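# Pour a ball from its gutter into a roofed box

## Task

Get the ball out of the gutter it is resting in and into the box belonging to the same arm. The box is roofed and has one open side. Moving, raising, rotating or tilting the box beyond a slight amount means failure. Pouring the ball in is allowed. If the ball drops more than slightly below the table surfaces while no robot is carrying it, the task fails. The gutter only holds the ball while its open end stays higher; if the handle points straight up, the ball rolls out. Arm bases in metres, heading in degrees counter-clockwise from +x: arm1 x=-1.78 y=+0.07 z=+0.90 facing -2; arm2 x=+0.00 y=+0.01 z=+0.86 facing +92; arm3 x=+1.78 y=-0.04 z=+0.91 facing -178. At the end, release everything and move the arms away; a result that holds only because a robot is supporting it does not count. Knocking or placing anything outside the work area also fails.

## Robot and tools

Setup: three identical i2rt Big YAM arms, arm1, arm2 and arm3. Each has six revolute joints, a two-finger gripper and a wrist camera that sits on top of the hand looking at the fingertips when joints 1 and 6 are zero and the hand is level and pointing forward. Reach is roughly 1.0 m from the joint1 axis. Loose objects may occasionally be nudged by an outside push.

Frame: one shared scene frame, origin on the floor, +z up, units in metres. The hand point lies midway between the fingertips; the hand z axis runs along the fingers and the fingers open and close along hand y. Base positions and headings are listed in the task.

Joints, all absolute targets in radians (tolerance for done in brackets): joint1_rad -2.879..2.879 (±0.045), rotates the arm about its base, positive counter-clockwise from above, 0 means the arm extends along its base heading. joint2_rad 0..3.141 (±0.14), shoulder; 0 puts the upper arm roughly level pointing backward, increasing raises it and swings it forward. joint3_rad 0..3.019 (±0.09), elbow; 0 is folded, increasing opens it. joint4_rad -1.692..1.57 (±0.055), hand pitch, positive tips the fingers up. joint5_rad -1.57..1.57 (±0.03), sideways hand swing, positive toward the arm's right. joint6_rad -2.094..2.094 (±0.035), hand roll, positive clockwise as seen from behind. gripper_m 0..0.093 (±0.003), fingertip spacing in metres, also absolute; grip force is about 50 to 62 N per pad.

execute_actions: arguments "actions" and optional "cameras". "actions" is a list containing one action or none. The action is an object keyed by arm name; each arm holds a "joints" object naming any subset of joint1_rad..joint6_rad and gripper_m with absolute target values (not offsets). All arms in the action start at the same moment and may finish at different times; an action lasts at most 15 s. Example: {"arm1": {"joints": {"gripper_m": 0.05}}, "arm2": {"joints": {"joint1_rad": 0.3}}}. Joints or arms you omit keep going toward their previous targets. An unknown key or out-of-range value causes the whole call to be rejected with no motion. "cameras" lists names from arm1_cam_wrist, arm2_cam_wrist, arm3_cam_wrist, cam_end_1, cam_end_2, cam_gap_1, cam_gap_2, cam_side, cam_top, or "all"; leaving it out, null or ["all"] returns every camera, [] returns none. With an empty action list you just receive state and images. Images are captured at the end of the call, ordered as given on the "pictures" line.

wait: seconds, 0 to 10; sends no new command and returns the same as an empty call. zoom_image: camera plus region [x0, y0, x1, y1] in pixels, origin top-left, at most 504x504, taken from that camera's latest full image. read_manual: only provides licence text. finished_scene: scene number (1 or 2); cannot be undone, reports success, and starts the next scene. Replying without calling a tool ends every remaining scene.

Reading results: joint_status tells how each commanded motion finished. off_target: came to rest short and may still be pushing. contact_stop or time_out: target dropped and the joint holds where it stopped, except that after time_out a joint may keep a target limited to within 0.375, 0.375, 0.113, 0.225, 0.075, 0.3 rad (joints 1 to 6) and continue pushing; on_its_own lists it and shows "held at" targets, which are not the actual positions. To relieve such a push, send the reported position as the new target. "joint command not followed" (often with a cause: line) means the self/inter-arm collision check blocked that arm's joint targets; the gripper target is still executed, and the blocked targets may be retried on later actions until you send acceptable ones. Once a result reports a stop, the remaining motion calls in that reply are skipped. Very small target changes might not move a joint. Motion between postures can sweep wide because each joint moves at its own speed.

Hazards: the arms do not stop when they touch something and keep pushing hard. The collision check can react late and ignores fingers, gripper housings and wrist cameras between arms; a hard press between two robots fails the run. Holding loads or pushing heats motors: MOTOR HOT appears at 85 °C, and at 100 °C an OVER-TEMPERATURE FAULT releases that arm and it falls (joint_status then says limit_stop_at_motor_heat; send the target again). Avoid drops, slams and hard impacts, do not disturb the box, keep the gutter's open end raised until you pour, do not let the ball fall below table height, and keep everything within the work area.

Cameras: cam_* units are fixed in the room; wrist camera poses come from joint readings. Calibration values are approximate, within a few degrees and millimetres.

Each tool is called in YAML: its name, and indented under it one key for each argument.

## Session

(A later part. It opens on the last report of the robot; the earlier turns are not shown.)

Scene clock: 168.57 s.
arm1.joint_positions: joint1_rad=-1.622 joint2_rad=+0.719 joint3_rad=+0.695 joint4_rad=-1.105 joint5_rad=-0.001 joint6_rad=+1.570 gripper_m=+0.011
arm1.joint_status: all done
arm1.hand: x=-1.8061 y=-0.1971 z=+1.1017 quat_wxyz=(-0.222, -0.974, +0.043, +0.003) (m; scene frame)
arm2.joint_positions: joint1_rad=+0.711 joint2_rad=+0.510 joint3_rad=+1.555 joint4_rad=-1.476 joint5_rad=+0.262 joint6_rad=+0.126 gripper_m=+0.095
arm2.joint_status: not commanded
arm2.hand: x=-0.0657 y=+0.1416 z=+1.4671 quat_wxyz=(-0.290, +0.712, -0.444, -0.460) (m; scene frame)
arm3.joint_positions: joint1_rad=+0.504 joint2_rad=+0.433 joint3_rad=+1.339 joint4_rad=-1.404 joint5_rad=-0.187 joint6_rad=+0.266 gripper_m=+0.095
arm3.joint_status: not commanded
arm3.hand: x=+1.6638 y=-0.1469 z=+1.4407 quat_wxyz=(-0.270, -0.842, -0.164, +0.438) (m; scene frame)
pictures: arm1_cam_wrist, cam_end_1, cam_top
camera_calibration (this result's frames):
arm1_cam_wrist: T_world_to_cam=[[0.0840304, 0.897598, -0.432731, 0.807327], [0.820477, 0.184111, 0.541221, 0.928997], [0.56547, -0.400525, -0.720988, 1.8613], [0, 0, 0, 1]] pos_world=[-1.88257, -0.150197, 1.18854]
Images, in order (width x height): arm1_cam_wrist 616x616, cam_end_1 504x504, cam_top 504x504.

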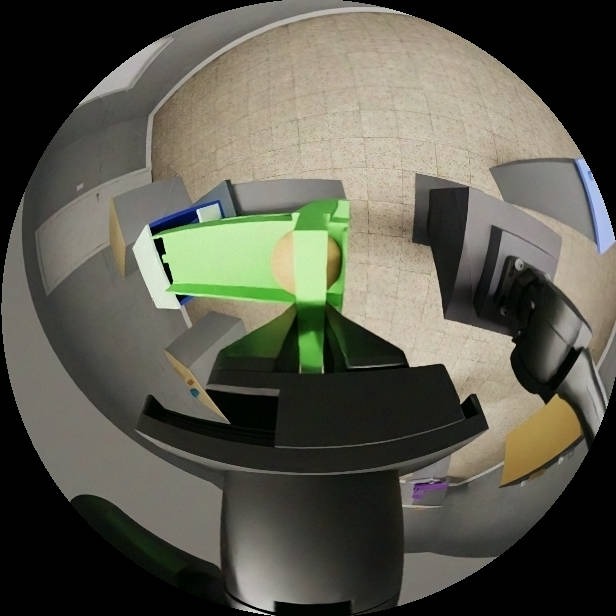

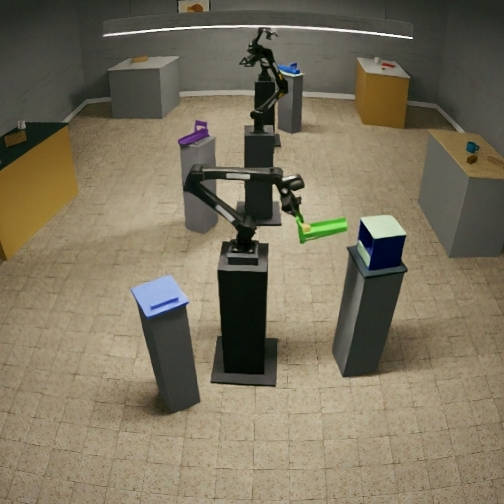

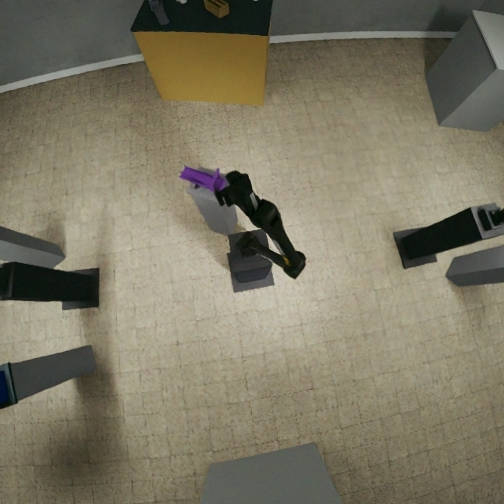

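zoom_image:
  camera: "arm1_cam_wrist"
  region: [110, 170, 270, 330]

zoom_image:
  camera: "cam_end_1"
  region: [270, 170, 420, 290]

Region (110, 170, 270, 330) of arm1_cam_wrist's 616x616 image, scaled by 3.150, with more detail than that image has.

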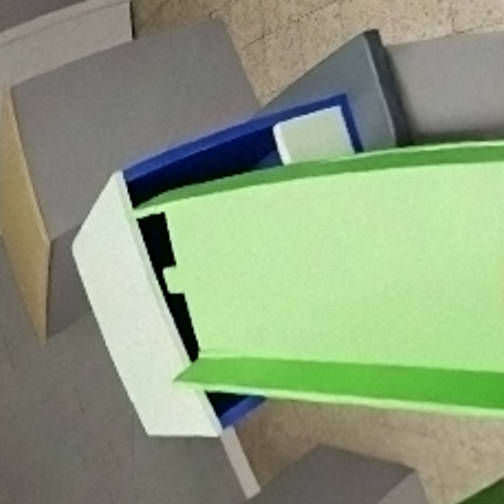

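Region (270, 170, 420, 290) of cam_end_1's 504x504 image, scaled by 3.360, with more detail than that image has; it fills the top 403 rows of this view, and the rest is white.

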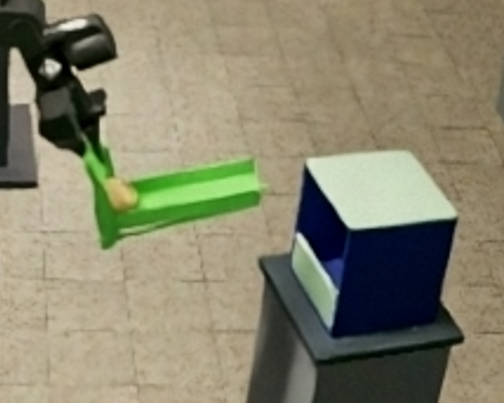

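execute_actions:
  actions:
    - {"arm1": {"joints": {"joint1_rad": -1.555, "joint2_rad": 1.125, "joint3_rad": 0.79, "joint4_rad": -0.872}}}
  cameras: ["arm1_cam_wrist", "cam_end_1"]

Scene clock: 200.13 s.
arm1.joint_positions: joint1_rad=-1.563 joint2_rad=+1.141 joint3_rad=+0.727 joint4_rad=-0.894 joint5_rad=-0.001 joint6_rad=+1.571 gripper_m=+0.011
arm1.joint_status: all done
arm1.hand: x=-1.7914 y=-0.2696 z=+1.0147 quat_wxyz=(-0.135, -0.991, +0.015, -0.005) (m; scene frame)
arm2.joint_positions: joint1_rad=+0.711 joint2_rad=+0.510 joint3_rad=+1.555 joint4_rad=-1.476 joint5_rad=+0.262 joint6_rad=+0.126 gripper_m=+0.095
arm2.joint_status: not commanded
arm2.hand: x=-0.0657 y=+0.1416 z=+1.4671 quat_wxyz=(-0.290, +0.712, -0.444, -0.460) (m; scene frame)
arm3.joint_positions: joint1_rad=+0.504 joint2_rad=+0.433 joint3_rad=+1.339 joint4_rad=-1.404 joint5_rad=-0.187 joint6_rad=+0.266 gripper_m=+0.095
arm3.joint_status: not commanded
arm3.hand: x=+1.6638 y=-0.1469 z=+1.4407 quat_wxyz=(-0.270, -0.842, -0.164, +0.438) (m; scene frame)
pictures: arm1_cam_wrist, cam_end_1
camera_calibration (this result's frames):
arm1_cam_wrist: T_world_to_cam=[[0.0321344, 0.963403, -0.266125, 0.589199], [0.805268, 0.132764, 0.577855, 0.899038], [0.592039, -0.232871, -0.771531, 1.90538], [0, 0, 0, 1]] pos_world=[-1.87096, -0.243288, 1.10735]
Images, in order (width x height): arm1_cam_wrist 616x616, cam_end_1 504x504.

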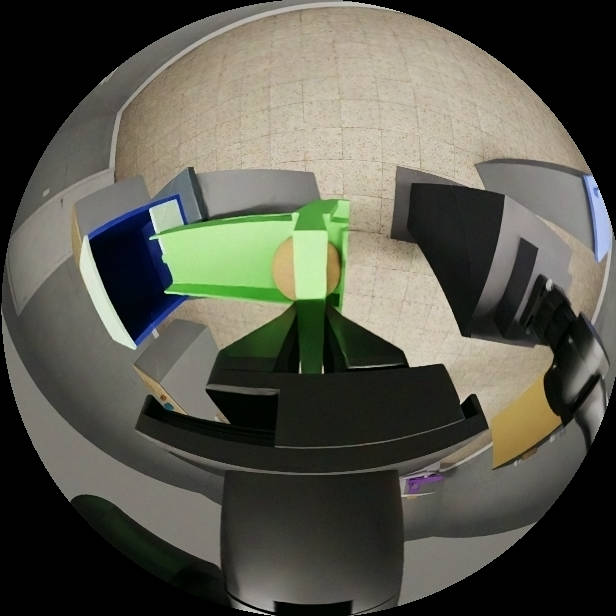

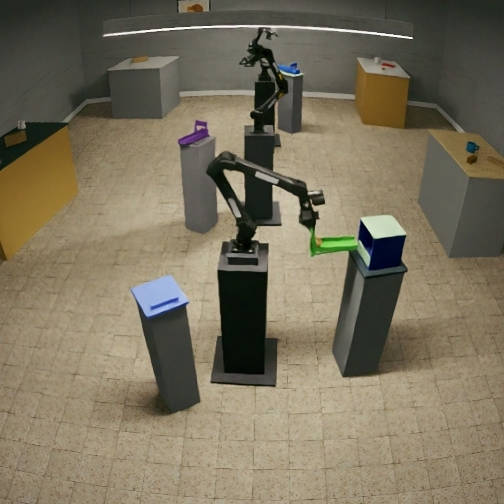

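zoom_image:
  camera: "arm1_cam_wrist"
  region: [60, 160, 260, 360]

zoom_image:
  camera: "cam_end_1"
  region: [290, 180, 420, 290]

Region (60, 160, 260, 360) of arm1_cam_wrist's 616x616 image, scaled by 2.520, with more detail than that image has.

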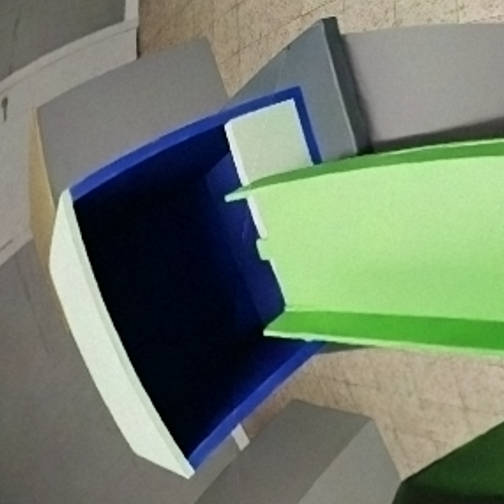

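Region (290, 180, 420, 290) of cam_end_1's 504x504 image, scaled by 3.877, with more detail than that image has; it fills the top 426 rows of this view, and the rest is white.

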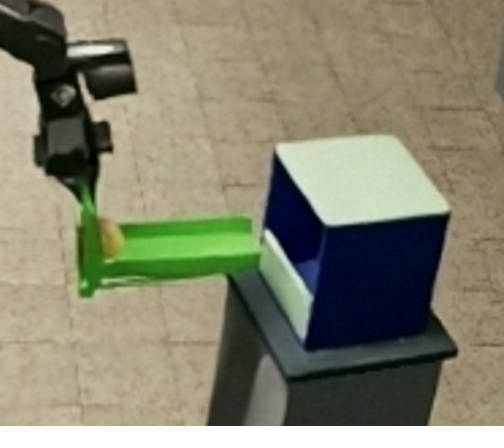

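execute_actions:
  actions:
    - {"arm1": {"joints": {"joint3_rad": 0.83}}}
  cameras: ["arm1_cam_wrist", "cam_end_1"]

Scene clock: 239.43 s.
arm1.joint_positions: joint1_rad=-1.563 joint2_rad=+1.141 joint3_rad=+0.760 joint4_rad=-0.894 joint5_rad=-0.001 joint6_rad=+1.571 gripper_m=+0.011
arm1.joint_status: all done
arm1.hand: x=-1.7919 y=-0.2821 z=+1.0286 quat_wxyz=(-0.151, -0.988, +0.015, -0.005) (m; scene frame)
arm2.joint_positions: joint1_rad=+0.711 joint2_rad=+0.510 joint3_rad=+1.555 joint4_rad=-1.476 joint5_rad=+0.262 joint6_rad=+0.126 gripper_m=+0.095
arm2.joint_status: not commanded
arm2.hand: x=-0.0657 y=+0.1416 z=+1.4671 quat_wxyz=(-0.290, +0.712, -0.444, -0.460) (m; scene frame)
arm3.joint_positions: joint1_rad=+0.504 joint2_rad=+0.433 joint3_rad=+1.339 joint4_rad=-1.404 joint5_rad=-0.187 joint6_rad=+0.266 gripper_m=+0.095
arm3.joint_status: not commanded
arm3.hand: x=+1.6638 y=-0.1469 z=+1.4407 quat_wxyz=(-0.270, -0.842, -0.164, +0.438) (m; scene frame)
pictures: arm1_cam_wrist, cam_end_1
camera_calibration (this result's frames):
arm1_cam_wrist: T_world_to_cam=[[0.0322745, 0.954146, -0.297597, 0.634957], [0.805865, 0.151286, 0.572445, 0.904977], [0.591219, -0.258299, -0.76403, 1.89712], [0, 0, 0, 1]] pos_world=[-1.87139, -0.252729, 1.12037]
Images, in order (width x height): arm1_cam_wrist 616x616, cam_end_1 504x504.

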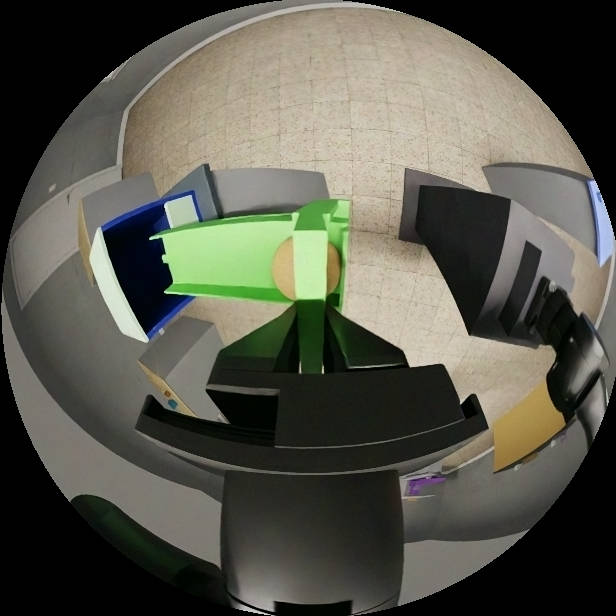

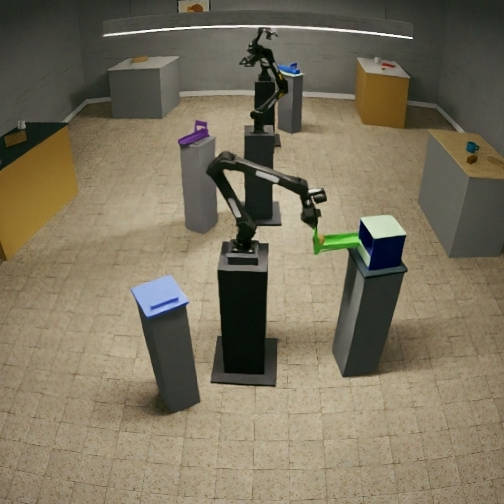

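execute_actions:
  actions:
    - {"arm1": {"joints": {"joint2_rad": 1.275, "joint3_rad": 0.98}}}
  cameras: ["arm1_cam_wrist", "cam_end_1"]

zoom_image:
  camera: "cam_end_1"
  region: [290, 180, 420, 290]

Scene clock: 243.97 s.
arm1.joint_positions: joint1_rad=-1.563 joint2_rad=+1.281 joint3_rad=+0.920 joint4_rad=-0.886 joint5_rad=-0.001 joint6_rad=+1.572 gripper_m=+0.011
arm1.joint_status: all done
arm1.hand: x=-1.7939 y=-0.3440 z=+1.0481 quat_wxyz=(-0.165, -0.986, +0.016, -0.005) (m; scene frame)
arm2.joint_positions: joint1_rad=+0.711 joint2_rad=+0.510 joint3_rad=+1.555 joint4_rad=-1.476 joint5_rad=+0.262 joint6_rad=+0.126 gripper_m=+0.095
arm2.joint_status: not commanded
arm2.hand: x=-0.0657 y=+0.1416 z=+1.4671 quat_wxyz=(-0.290, +0.712, -0.444, -0.460) (m; scene frame)
arm3.joint_positions: joint1_rad=+0.504 joint2_rad=+0.433 joint3_rad=+1.339 joint4_rad=-1.404 joint5_rad=-0.187 joint6_rad=+0.266 gripper_m=+0.095
arm3.joint_status: not commanded
arm3.hand: x=+1.6638 y=-0.1469 z=+1.4407 quat_wxyz=(-0.270, -0.842, -0.164, +0.438) (m; scene frame)
pictures: arm1_cam_wrist, cam_end_1
camera_calibration (this result's frames):
arm1_cam_wrist: T_world_to_cam=[[0.0327485, 0.945471, -0.324056, 0.725506], [0.806364, 0.166571, 0.567479, 0.916191], [0.590513, -0.279891, -0.756938, 1.88105], [0, 0, 0, 1]] pos_world=[-1.87332, -0.312067, 1.13902]
Images, in order (width x height): arm1_cam_wrist 616x616, cam_end_1 504x504.

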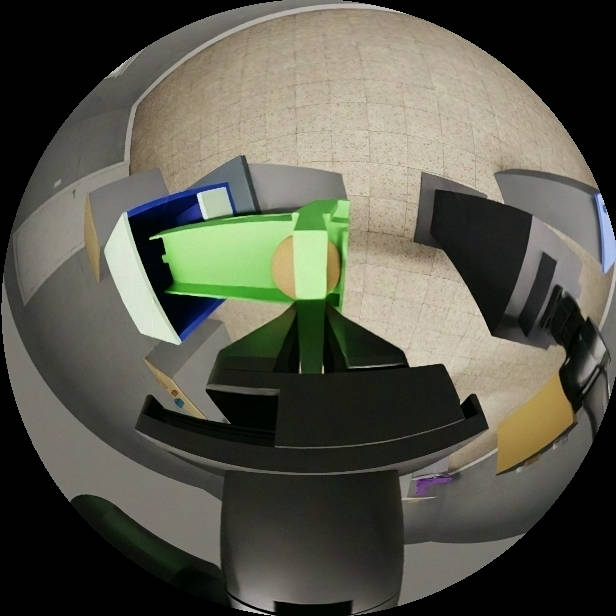

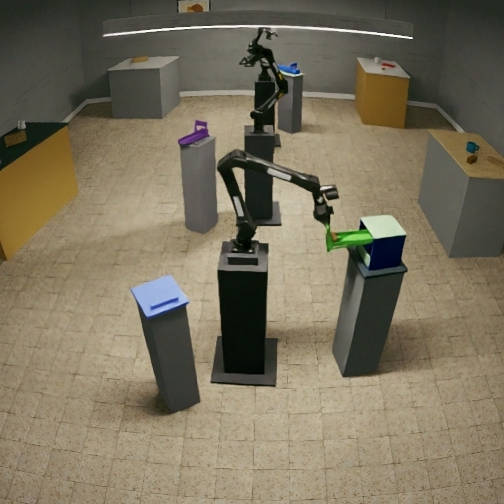

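Region (290, 180, 420, 290) of cam_end_1's 504x504 image, scaled by 3.877, with more detail than that image has; it fills the top 426 rows of this view, and the rest is white.

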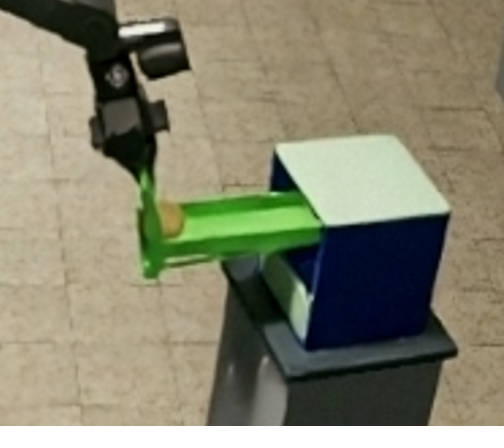

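execute_actions:
  actions:
    - {"arm1": {"joints": {"joint2_rad": 1.355, "joint3_rad": 1.116, "joint4_rad": -1.078}}}
  cameras: ["arm1_cam_wrist", "cam_end_1"]

zoom_image:
  camera: "cam_end_1"
  region: [290, 180, 420, 290]

Scene clock: 252.37 s.
arm1.joint_positions: joint1_rad=-1.563 joint2_rad=+1.362 joint3_rad=+1.048 joint4_rad=-1.067 joint5_rad=-0.001 joint6_rad=+1.572 gripper_m=+0.011
arm1.joint_status: all done
arm1.hand: x=-1.7942 y=-0.3493 z=+1.0589 quat_wxyz=(-0.098, -0.995, +0.015, -0.006) (m; scene frame)
arm2.joint_positions: joint1_rad=+0.711 joint2_rad=+0.510 joint3_rad=+1.555 joint4_rad=-1.476 joint5_rad=+0.262 joint6_rad=+0.126 gripper_m=+0.095
arm2.joint_status: not commanded
arm2.hand: x=-0.0657 y=+0.1416 z=+1.4671 quat_wxyz=(-0.290, +0.712, -0.444, -0.460) (m; scene frame)
arm3.joint_positions: joint1_rad=+0.504 joint2_rad=+0.433 joint3_rad=+1.339 joint4_rad=-1.404 joint5_rad=-0.187 joint6_rad=+0.266 gripper_m=+0.095
arm3.joint_status: not commanded
arm3.hand: x=+1.6638 y=-0.1469 z=+1.4407 quat_wxyz=(-0.270, -0.842, -0.164, +0.438) (m; scene frame)
pictures: arm1_cam_wrist, cam_end_1
camera_calibration (this result's frames):
arm1_cam_wrist: T_world_to_cam=[[0.032086, 0.980229, -0.195248, 0.608593], [0.803945, 0.0907537, 0.587739, 0.858848], [0.593838, -0.175827, -0.785138, 1.96016], [0, 0, 0, 1]] pos_world=[-1.87401, -0.329856, 1.15304]
Images, in order (width x height): arm1_cam_wrist 616x616, cam_end_1 504x504.

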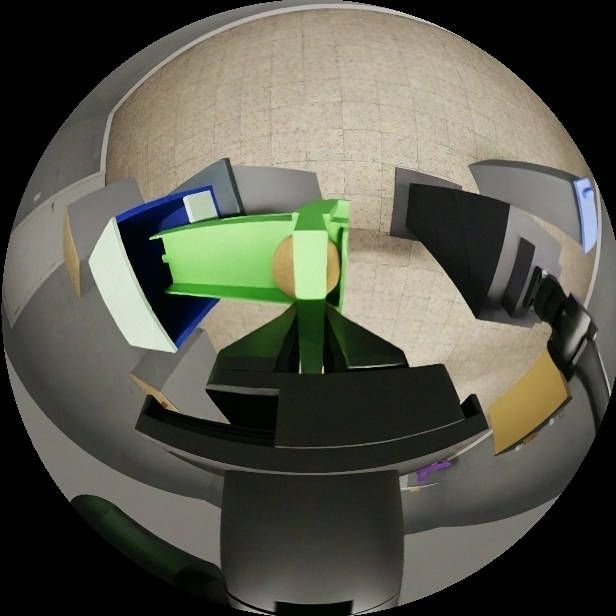

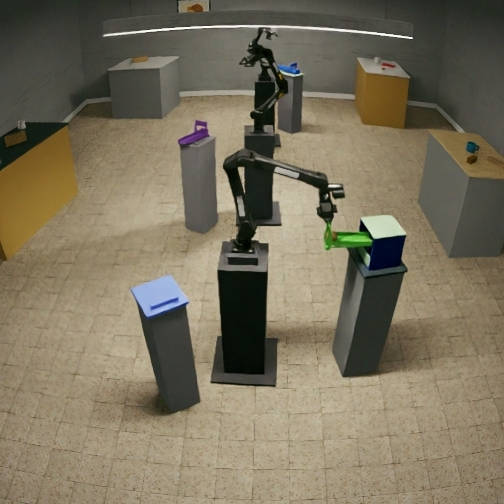

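Region (290, 180, 420, 290) of cam_end_1's 504x504 image, scaled by 3.877, with more detail than that image has; it fills the top 426 rows of this view, and the rest is white.

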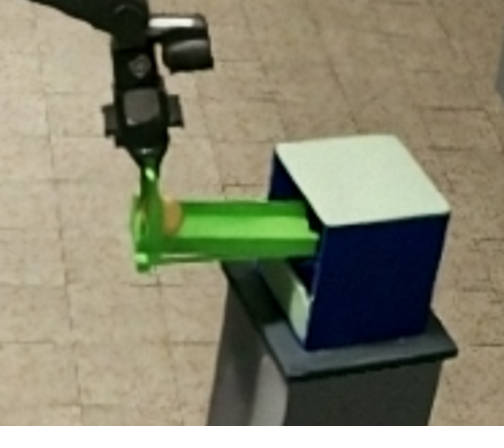

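execute_actions:
  actions:
    - {"arm1": {"joints": {"joint2_rad": 1.395, "joint3_rad": 1.243, "joint4_rad": -1.278}}}
  cameras: ["arm1_cam_wrist", "cam_end_1"]

zoom_image:
  camera: "cam_end_1"
  region: [290, 180, 420, 290]

Scene clock: 257.97 s.
arm1.joint_positions: joint1_rad=-1.563 joint2_rad=+1.398 joint3_rad=+1.182 joint4_rad=-1.266 joint5_rad=-0.001 joint6_rad=+1.572 gripper_m=+0.011
arm1.joint_status: all done
arm1.hand: x=-1.7946 y=-0.3481 z=+1.0917 quat_wxyz=(-0.048, -0.999, +0.015, -0.006) (m; scene frame)
arm2.joint_positions: joint1_rad=+0.711 joint2_rad=+0.510 joint3_rad=+1.555 joint4_rad=-1.476 joint5_rad=+0.262 joint6_rad=+0.126 gripper_m=+0.095
arm2.joint_status: not commanded
arm2.hand: x=-0.0657 y=+0.1416 z=+1.4671 quat_wxyz=(-0.290, +0.712, -0.444, -0.460) (m; scene frame)
arm3.joint_positions: joint1_rad=+0.504 joint2_rad=+0.433 joint3_rad=+1.339 joint4_rad=-1.404 joint5_rad=-0.187 joint6_rad=+0.266 gripper_m=+0.095
arm3.joint_status: not commanded
arm3.hand: x=+1.6638 y=-0.1469 z=+1.4407 quat_wxyz=(-0.270, -0.842, -0.164, +0.438) (m; scene frame)
pictures: arm1_cam_wrist, cam_end_1
camera_calibration (this result's frames):
arm1_cam_wrist: T_world_to_cam=[[0.0312193, 0.994997, -0.0949038, 0.507825], [0.802154, 0.0317047, 0.596275, 0.80673], [0.596301, -0.0947428, -0.797151, 2.03205], [0, 0, 0, 1]] pos_world=[-1.87469, -0.338339, 1.18701]
Images, in order (width x height): arm1_cam_wrist 616x616, cam_end_1 504x504.

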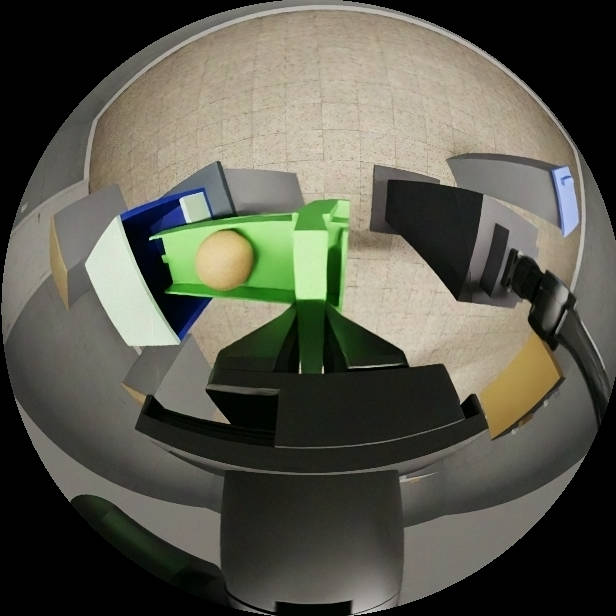

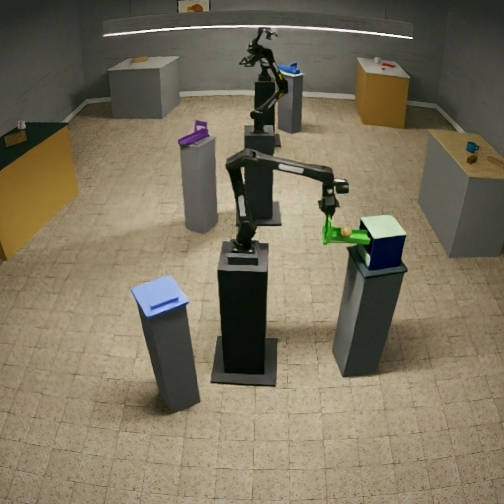

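Region (290, 180, 420, 290) of cam_end_1's 504x504 image, scaled by 3.877, with more detail than that image has; it fills the top 426 rows of this view, and the rest is white.

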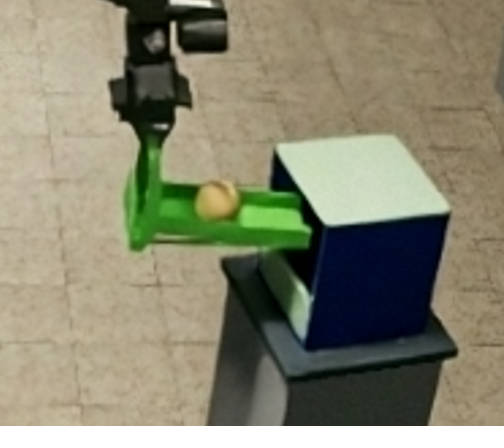

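The ball is rolling. Let me check.

execute_actions:
  actions: []
  cameras: ["arm1_cam_wrist", "cam_end_1"]

zoom_image:
  camera: "arm1_cam_wrist"
  region: [60, 160, 260, 360]

Scene clock: 261.10 s.
arm1.joint_positions: joint1_rad=-1.563 joint2_rad=+1.398 joint3_rad=+1.182 joint4_rad=-1.266 joint5_rad=-0.001 joint6_rad=+1.572 gripper_m=+0.011
arm1.joint_status: all done
arm1.hand: x=-1.7946 y=-0.3480 z=+1.0917 quat_wxyz=(-0.048, -0.999, +0.015, -0.006) (m; scene frame)
arm2.joint_positions: joint1_rad=+0.711 joint2_rad=+0.510 joint3_rad=+1.555 joint4_rad=-1.476 joint5_rad=+0.262 joint6_rad=+0.126 gripper_m=+0.095
arm2.joint_status: not commanded
arm2.hand: x=-0.0657 y=+0.1416 z=+1.4671 quat_wxyz=(-0.290, +0.712, -0.444, -0.460) (m; scene frame)
arm3.joint_positions: joint1_rad=+0.504 joint2_rad=+0.433 joint3_rad=+1.339 joint4_rad=-1.404 joint5_rad=-0.187 joint6_rad=+0.266 gripper_m=+0.095
arm3.joint_status: not commanded
arm3.hand: x=+1.6638 y=-0.1469 z=+1.4407 quat_wxyz=(-0.270, -0.842, -0.164, +0.438) (m; scene frame)
pictures: arm1_cam_wrist, cam_end_1
camera_calibration (this result's frames):
arm1_cam_wrist: T_world_to_cam=[[0.0312155, 0.995033, -0.0945241, 0.507322], [0.802147, 0.0314813, 0.596296, 0.806617], [0.59631, -0.0944359, -0.79718, 2.0322], [0, 0, 0, 1]] pos_world=[-1.87469, -0.338283, 1.187]
Images, in order (width x height): arm1_cam_wrist 616x616, cam_end_1 504x504.

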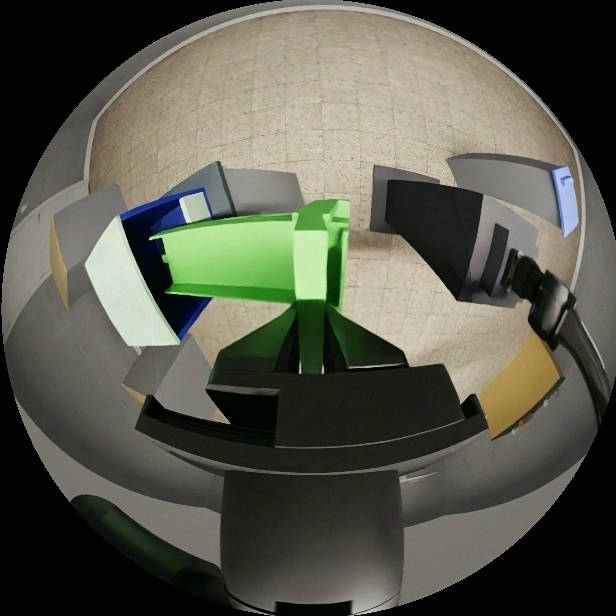

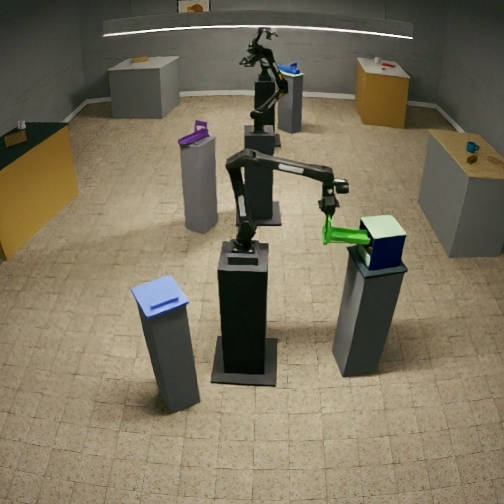

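Region (60, 160, 260, 360) of arm1_cam_wrist's 616x616 image, scaled by 2.520, with more detail than that image has.

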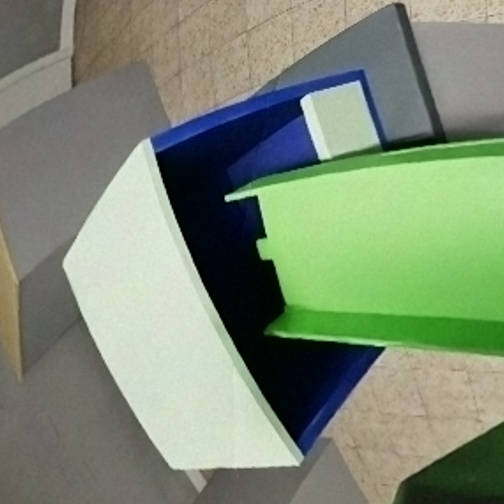

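execute_actions:
  actions:
    - {"arm1": {"joints": {"joint2_rad": 1.16, "joint3_rad": 0.955, "joint4_rad": -1.375}}}
  cameras: ["arm1_cam_wrist", "cam_end_1"]

zoom_image:
  camera: "cam_end_1"
  region: [290, 180, 420, 290]

Scene clock: 275.20 s.
arm1.joint_positions: joint1_rad=-1.563 joint2_rad=+1.155 joint3_rad=+0.962 joint4_rad=-1.369 joint5_rad=-0.001 joint6_rad=+1.572 gripper_m=+0.011
arm1.joint_status: all done
arm1.hand: x=-1.7914 y=-0.2377 z=+1.0878 quat_wxyz=(-0.008, -1.000, +0.015, -0.007) (m; scene frame)
arm2.joint_positions: joint1_rad=+0.711 joint2_rad=+0.510 joint3_rad=+1.555 joint4_rad=-1.476 joint5_rad=+0.262 joint6_rad=+0.126 gripper_m=+0.095
arm2.joint_status: not commanded
arm2.hand: x=-0.0657 y=+0.1416 z=+1.4671 quat_wxyz=(-0.290, +0.712, -0.444, -0.460) (m; scene frame)
arm3.joint_positions: joint1_rad=+0.504 joint2_rad=+0.433 joint3_rad=+1.339 joint4_rad=-1.404 joint5_rad=-0.187 joint6_rad=+0.266 gripper_m=+0.095
arm3.joint_status: not commanded
arm3.hand: x=+1.6638 y=-0.1469 z=+1.4407 quat_wxyz=(-0.270, -0.842, -0.164, +0.438) (m; scene frame)
pictures: arm1_cam_wrist, cam_end_1
camera_calibration (this result's frames):
arm1_cam_wrist: T_world_to_cam=[[0.0303246, 0.999423, -0.0153247, 0.310462], [0.800789, -0.0151165, 0.598756, 0.786703], [0.598179, -0.0304288, -0.800785, 2.06012], [0, 0, 0, 1]] pos_world=[-1.87172, -0.235703, 1.18343]
Images, in order (width x height): arm1_cam_wrist 616x616, cam_end_1 504x504.

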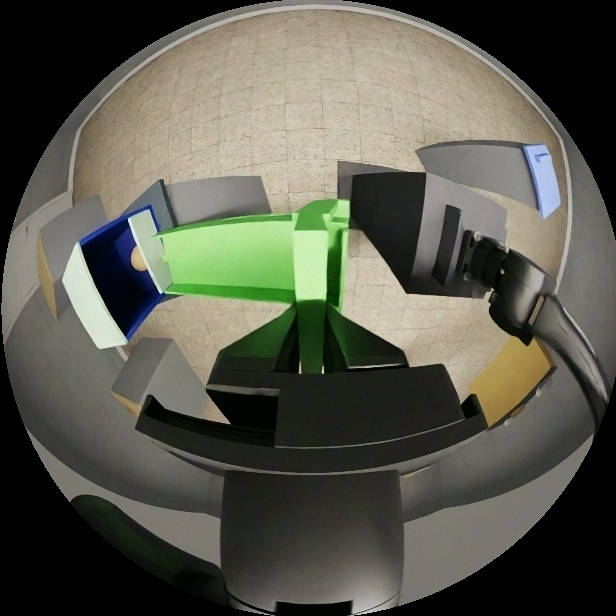

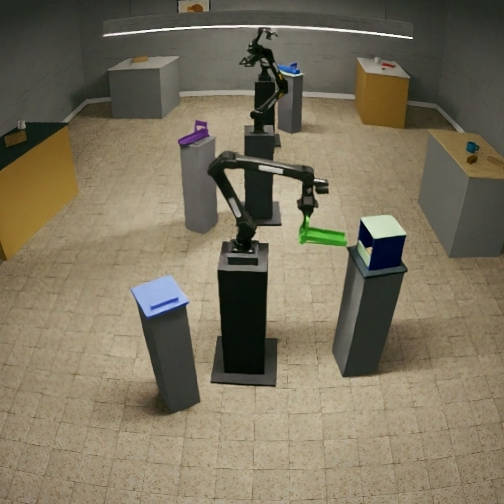

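Region (290, 180, 420, 290) of cam_end_1's 504x504 image, scaled by 3.877, with more detail than that image has; it fills the top 426 rows of this view, and the rest is white.

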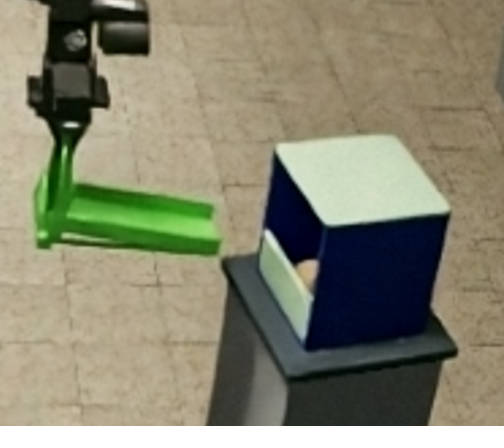

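execute_actions:
  actions:
    - {"arm1": {"joints": {"joint1_rad": -0.5, "joint5_rad": -0.277, "joint6_rad": -0.118}}}
  cameras: ["cam_end_1"]

execute_actions:
  actions:
    - {"arm1": {"joints": {"joint1_rad": 2.057, "joint2_rad": 1.755, "joint3_rad": 1.49, "joint4_rad": -1.24}}}
  cameras: ["arm1_cam_wrist", "cam_end_1"]

Scene clock: 280.20 s.
arm1.joint_positions: joint1_rad=-0.505 joint2_rad=+1.156 joint3_rad=+0.962 joint4_rad=-1.369 joint5_rad=-0.273 joint6_rad=-0.108 gripper_m=+0.011
arm1.joint_status: all done
arm1.hand: x=-1.4948 y=-0.0491 z=+1.0964 quat_wxyz=(-0.054, -0.211, -0.968, -0.125) (m; scene frame)
arm2.joint_positions: joint1_rad=+0.711 joint2_rad=+0.510 joint3_rad=+1.555 joint4_rad=-1.476 joint5_rad=+0.262 joint6_rad=+0.126 gripper_m=+0.095
arm2.joint_status: not commanded
arm2.hand: x=-0.0657 y=+0.1416 z=+1.4671 quat_wxyz=(-0.290, +0.712, -0.444, -0.460) (m; scene frame)
arm3.joint_positions: joint1_rad=+0.504 joint2_rad=+0.433 joint3_rad=+1.339 joint4_rad=-1.404 joint5_rad=-0.187 joint6_rad=+0.266 gripper_m=+0.095
arm3.joint_status: not commanded
arm3.hand: x=+1.6638 y=-0.1469 z=+1.4407 quat_wxyz=(-0.270, -0.842, -0.164, +0.438) (m; scene frame)
pictures: cam_end_1
Images, in order (width x height): cam_end_1 504x504.

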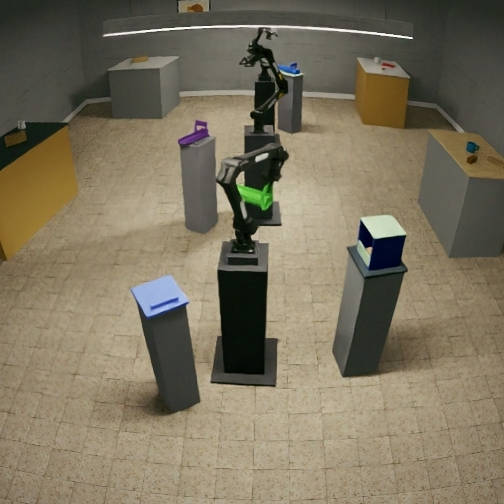

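Scene clock: 282.50 s.
arm1.joint_positions: joint1_rad=+2.066 joint2_rad=+1.773 joint3_rad=+1.445 joint4_rad=-1.236 joint5_rad=-0.275 joint6_rad=-0.110 gripper_m=+0.011
arm1.joint_status: all done
arm1.hand: x=-2.0567 y=+0.5220 z=+1.0184 quat_wxyz=(+0.111, +0.869, -0.476, -0.074) (m; scene frame)
arm2.joint_positions: joint1_rad=+0.711 joint2_rad=+0.510 joint3_rad=+1.555 joint4_rad=-1.476 joint5_rad=+0.262 joint6_rad=+0.126 gripper_m=+0.095
arm2.joint_status: not commanded
arm2.hand: x=-0.0657 y=+0.1416 z=+1.4671 quat_wxyz=(-0.290, +0.712, -0.444, -0.460) (m; scene frame)
arm3.joint_positions: joint1_rad=+0.504 joint2_rad=+0.433 joint3_rad=+1.339 joint4_rad=-1.404 joint5_rad=-0.187 joint6_rad=+0.266 gripper_m=+0.095
arm3.joint_status: not commanded
arm3.hand: x=+1.6638 y=-0.1469 z=+1.4407 quat_wxyz=(-0.270, -0.842, -0.164, +0.438) (m; scene frame)
pictures: arm1_cam_wrist, cam_end_1
camera_calibration (this result's frames):
arm1_cam_wrist: T_world_to_cam=[[0.811993, 0.52148, -0.262155, 1.66668], [0.569912, -0.611447, 0.548939, 0.939326], [0.125967, -0.59514, -0.793688, 1.50275], [0, 0, 0, 1]] pos_world=[-2.07796, 0.599553, 1.11401]
Images, in order (width x height): arm1_cam_wrist 616x616, cam_end_1 504x504.

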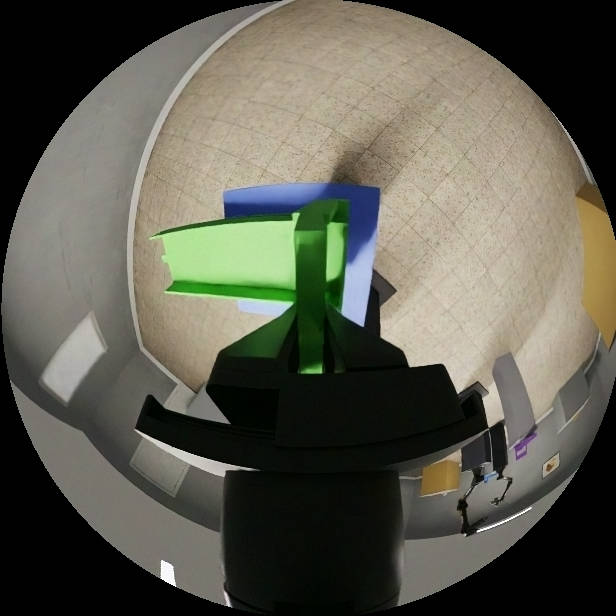

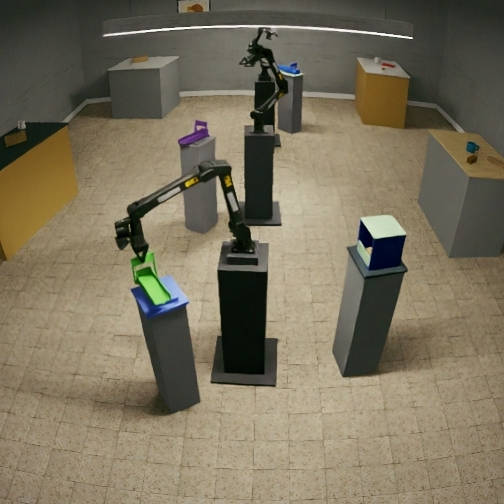

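execute_actions:
  actions:
    - {"arm1": {"joints": {"joint1_rad": 2.04, "joint3_rad": 1.298, "joint4_rad": -1.103}}}
  cameras: ["arm1_cam_wrist", "cam_end_1"]

Scene clock: 286.47 s.
arm1.joint_positions: joint1_rad=+2.051 joint2_rad=+1.757 joint3_rad=+1.295 joint4_rad=-1.117 joint5_rad=-0.275 joint6_rad=-0.110 gripper_m=+0.011
arm1.joint_status: all done
arm1.hand: x=-2.0367 y=+0.4999 z=+0.9741 quat_wxyz=(+0.114, +0.865, -0.484, -0.069) (m; scene frame)
arm2.joint_positions: joint1_rad=+0.711 joint2_rad=+0.510 joint3_rad=+1.555 joint4_rad=-1.476 joint5_rad=+0.262 joint6_rad=+0.126 gripper_m=+0.095
arm2.joint_status: not commanded
arm2.hand: x=-0.0657 y=+0.1416 z=+1.4671 quat_wxyz=(-0.290, +0.712, -0.444, -0.460) (m; scene frame)
arm3.joint_positions: joint1_rad=+0.504 joint2_rad=+0.433 joint3_rad=+1.339 joint4_rad=-1.404 joint5_rad=-0.187 joint6_rad=+0.266 gripper_m=+0.095
arm3.joint_status: not commanded
arm3.hand: x=+1.6638 y=-0.1469 z=+1.4407 quat_wxyz=(-0.270, -0.842, -0.164, +0.438) (m; scene frame)
pictures: arm1_cam_wrist, cam_end_1
camera_calibration (this result's frames):
arm1_cam_wrist: T_world_to_cam=[[0.821531, 0.505653, -0.263442, 1.6789], [0.557037, -0.613231, 0.560052, 0.902631], [0.12164, -0.606847, -0.785455, 1.44091], [0, 0, 0, 1]] pos_world=[-2.05734, 0.578992, 1.06854]
Images, in order (width x height): arm1_cam_wrist 616x616, cam_end_1 504x504.

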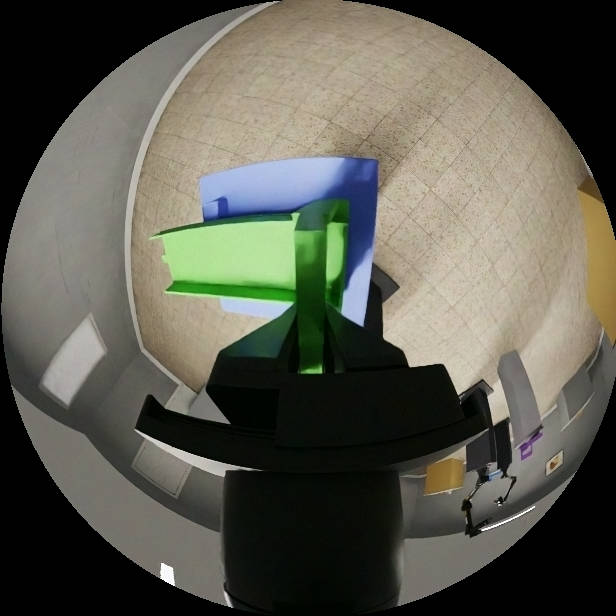

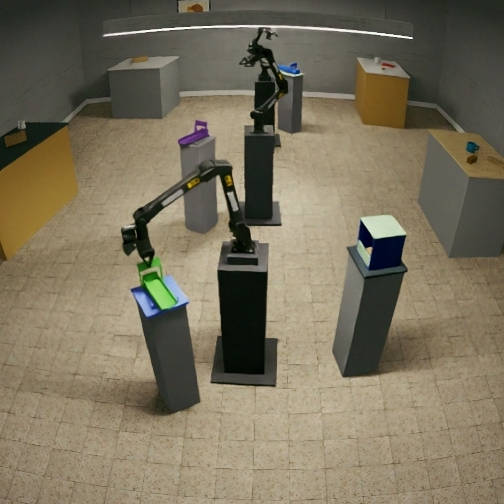

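execute_actions:
  actions:
    - {"arm1": {"joints": {"joint3_rad": 1.274}}}
  cameras: ["arm1_cam_wrist"]

Scene clock: 291.47 s.
arm1.joint_positions: joint1_rad=+2.051 joint2_rad=+1.757 joint3_rad=+1.283 joint4_rad=-1.116 joint5_rad=-0.275 joint6_rad=-0.110 gripper_m=+0.011
arm1.joint_status: all done
arm1.hand: x=-2.0345 y=+0.4954 z=+0.9699 quat_wxyz=(+0.118, +0.865, -0.484, -0.064) (m; scene frame)
arm2.joint_positions: joint1_rad=+0.711 joint2_rad=+0.510 joint3_rad=+1.555 joint4_rad=-1.476 joint5_rad=+0.262 joint6_rad=+0.126 gripper_m=+0.095
arm2.joint_status: not commanded
arm2.hand: x=-0.0657 y=+0.1416 z=+1.4671 quat_wxyz=(-0.290, +0.712, -0.444, -0.460) (m; scene frame)
arm3.joint_positions: joint1_rad=+0.504 joint2_rad=+0.433 joint3_rad=+1.339 joint4_rad=-1.404 joint5_rad=-0.187 joint6_rad=+0.266 gripper_m=+0.095
arm3.joint_status: not commanded
arm3.hand: x=+1.6638 y=-0.1469 z=+1.4407 quat_wxyz=(-0.270, -0.842, -0.164, +0.438) (m; scene frame)
pictures: arm1_cam_wrist
camera_calibration (this result's frames):
arm1_cam_wrist: T_world_to_cam=[[0.82292, 0.502754, -0.264654, 1.68373], [0.554112, -0.607252, 0.56939, 0.88299], [0.125551, -0.61521, -0.778302, 1.43975], [0, 0, 0, 1]] pos_world=[-2.05561, 0.575447, 1.0634]
Images, in order (width x height): arm1_cam_wrist 616x616.

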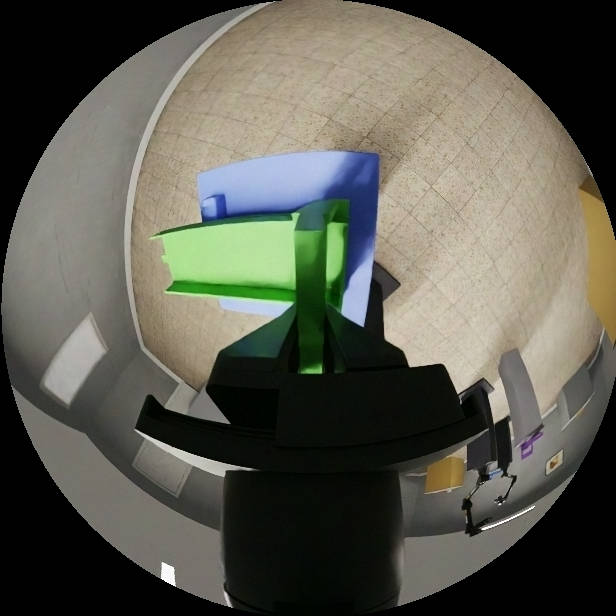

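execute_actions:
  actions:
    - {"arm1": {"joints": {"joint2_rad": 1.775}}}
  cameras: ["arm1_cam_wrist"]

Scene clock: 300.23 s.
arm1.joint_positions: joint1_rad=+2.051 joint2_rad=+1.758 joint3_rad=+1.283 joint4_rad=-1.116 joint5_rad=-0.275 joint6_rad=-0.110 gripper_m=+0.011
arm1.joint_status: all done
arm1.hand: x=-2.0345 y=+0.4954 z=+0.9697 quat_wxyz=(+0.118, +0.865, -0.484, -0.064) (m; scene frame)
arm2.joint_positions: joint1_rad=+0.711 joint2_rad=+0.510 joint3_rad=+1.555 joint4_rad=-1.476 joint5_rad=+0.262 joint6_rad=+0.126 gripper_m=+0.095
arm2.joint_status: not commanded
arm2.hand: x=-0.0657 y=+0.1416 z=+1.4671 quat_wxyz=(-0.290, +0.712, -0.444, -0.460) (m; scene frame)
arm3.joint_positions: joint1_rad=+0.504 joint2_rad=+0.433 joint3_rad=+1.339 joint4_rad=-1.404 joint5_rad=-0.187 joint6_rad=+0.266 gripper_m=+0.095
arm3.joint_status: not commanded
arm3.hand: x=+1.6638 y=-0.1469 z=+1.4407 quat_wxyz=(-0.270, -0.842, -0.164, +0.438) (m; scene frame)
pictures: arm1_cam_wrist
camera_calibration (this result's frames):
arm1_cam_wrist: T_world_to_cam=[[0.822965, 0.50266, -0.264692, 1.68386], [0.554017, -0.607058, 0.569689, 0.882493], [0.125677, -0.615478, -0.778069, 1.43976], [0, 0, 0, 1]] pos_world=[-2.05561, 0.575459, 1.06319]
Images, in order (width x height): arm1_cam_wrist 616x616.

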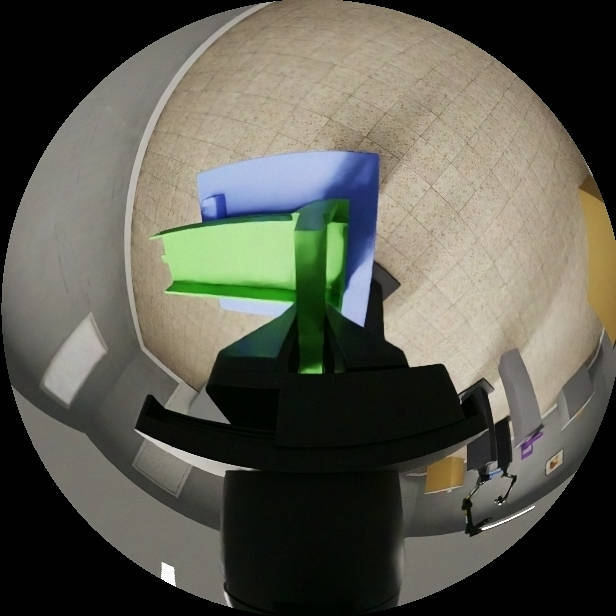

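execute_actions:
  actions:
    - {"arm1": {"joints": {"gripper_m": 0.06}}}
  cameras: ["arm1_cam_wrist"]

execute_actions:
  actions:
    - {"arm1": {"joints": {"joint2_rad": 1.38}}}
  cameras: ["arm1_cam_wrist", "cam_end_1"]

Scene clock: 303.47 s.
arm1.joint_positions: joint1_rad=+2.051 joint2_rad=+1.758 joint3_rad=+1.283 joint4_rad=-1.116 joint5_rad=-0.275 joint6_rad=-0.110 gripper_m=+0.060
arm1.joint_status: all done
arm1.hand: x=-2.0345 y=+0.4954 z=+0.9697 quat_wxyz=(+0.118, +0.865, -0.484, -0.064) (m; scene frame)
arm2.joint_positions: joint1_rad=+0.711 joint2_rad=+0.510 joint3_rad=+1.555 joint4_rad=-1.476 joint5_rad=+0.262 joint6_rad=+0.126 gripper_m=+0.095
arm2.joint_status: not commanded
arm2.hand: x=-0.0657 y=+0.1416 z=+1.4671 quat_wxyz=(-0.290, +0.712, -0.444, -0.460) (m; scene frame)
arm3.joint_positions: joint1_rad=+0.504 joint2_rad=+0.433 joint3_rad=+1.339 joint4_rad=-1.404 joint5_rad=-0.187 joint6_rad=+0.266 gripper_m=+0.095
arm3.joint_status: not commanded
arm3.hand: x=+1.6638 y=-0.1469 z=+1.4407 quat_wxyz=(-0.270, -0.842, -0.164, +0.438) (m; scene frame)
pictures: arm1_cam_wrist
camera_calibration (this result's frames):
arm1_cam_wrist: T_world_to_cam=[[0.822965, 0.50266, -0.264692, 1.68386], [0.554017, -0.607058, 0.569689, 0.882493], [0.125677, -0.615478, -0.778069, 1.43976], [0, 0, 0, 1]] pos_world=[-2.05561, 0.575459, 1.06319]
Images, in order (width x height): arm1_cam_wrist 616x616.

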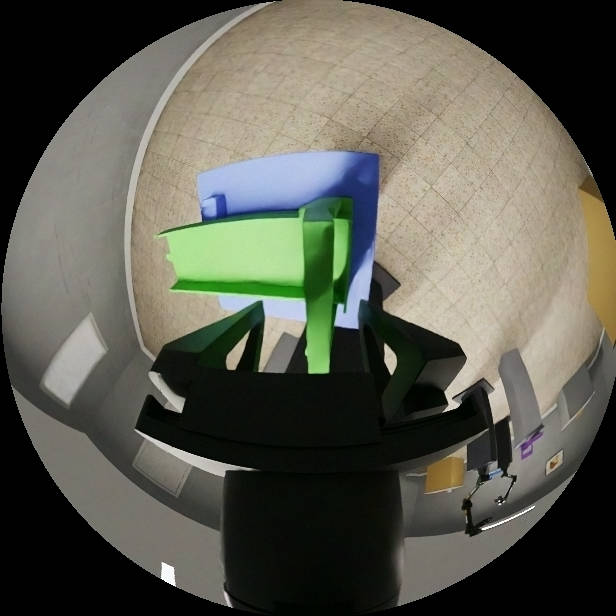

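Scene clock: 304.87 s.
arm1.joint_positions: joint1_rad=+2.051 joint2_rad=+1.373 joint3_rad=+1.276 joint4_rad=-1.116 joint5_rad=-0.275 joint6_rad=-0.110 gripper_m=+0.060
arm1.joint_status: all done
arm1.hand: x=-2.0300 y=+0.4827 z=+1.1477 quat_wxyz=(+0.008, +0.865, -0.454, -0.214) (m; scene frame)
arm2.joint_positions: joint1_rad=+0.711 joint2_rad=+0.510 joint3_rad=+1.555 joint4_rad=-1.476 joint5_rad=+0.262 joint6_rad=+0.126 gripper_m=+0.095
arm2.joint_status: not commanded
arm2.hand: x=-0.0657 y=+0.1416 z=+1.4671 quat_wxyz=(-0.290, +0.712, -0.444, -0.460) (m; scene frame)
arm3.joint_positions: joint1_rad=+0.504 joint2_rad=+0.433 joint3_rad=+1.339 joint4_rad=-1.404 joint5_rad=-0.187 joint6_rad=+0.266 gripper_m=+0.095
arm3.joint_status: not commanded
arm3.hand: x=+1.6638 y=-0.1469 z=+1.4407 quat_wxyz=(-0.270, -0.842, -0.164, +0.438) (m; scene frame)
pictures: arm1_cam_wrist, cam_end_1
camera_calibration (this result's frames):
arm1_cam_wrist: T_world_to_cam=[[0.782479, 0.586785, -0.208348, 1.54623], [0.622508, -0.744963, 0.239821, 1.35512], [-0.0144884, -0.317353, -0.948197, 1.33665], [0, 0, 0, 1]] pos_world=[-2.0341, 0.526398, 1.26457]
Images, in order (width x height): arm1_cam_wrist 616x616, cam_end_1 504x504.

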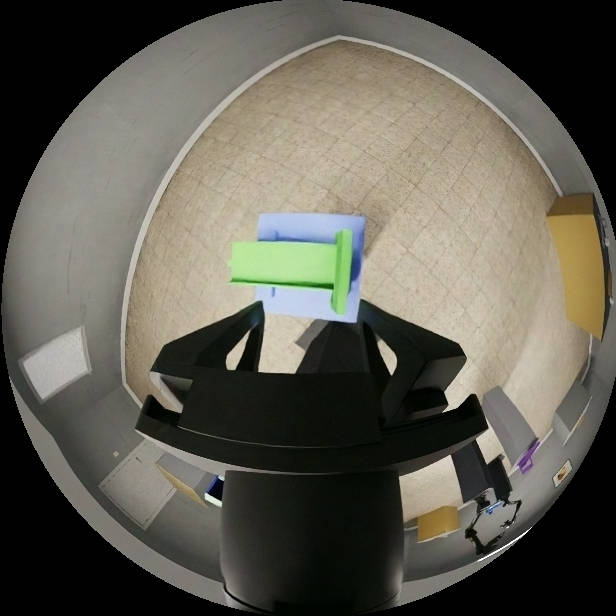

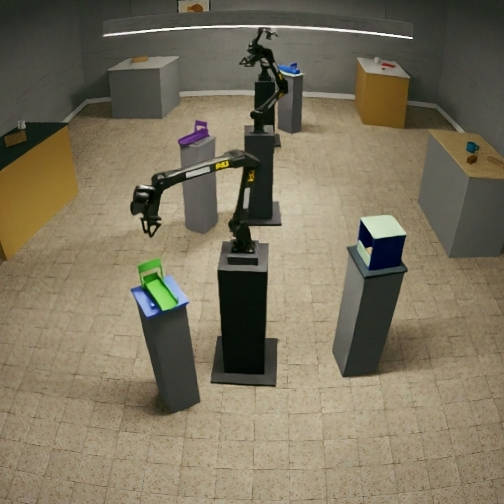

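The gutter is back on its table, the ball is in the box and the arm is clear.

finished_scene:
  scene: 2

The scene is finished: the task was done.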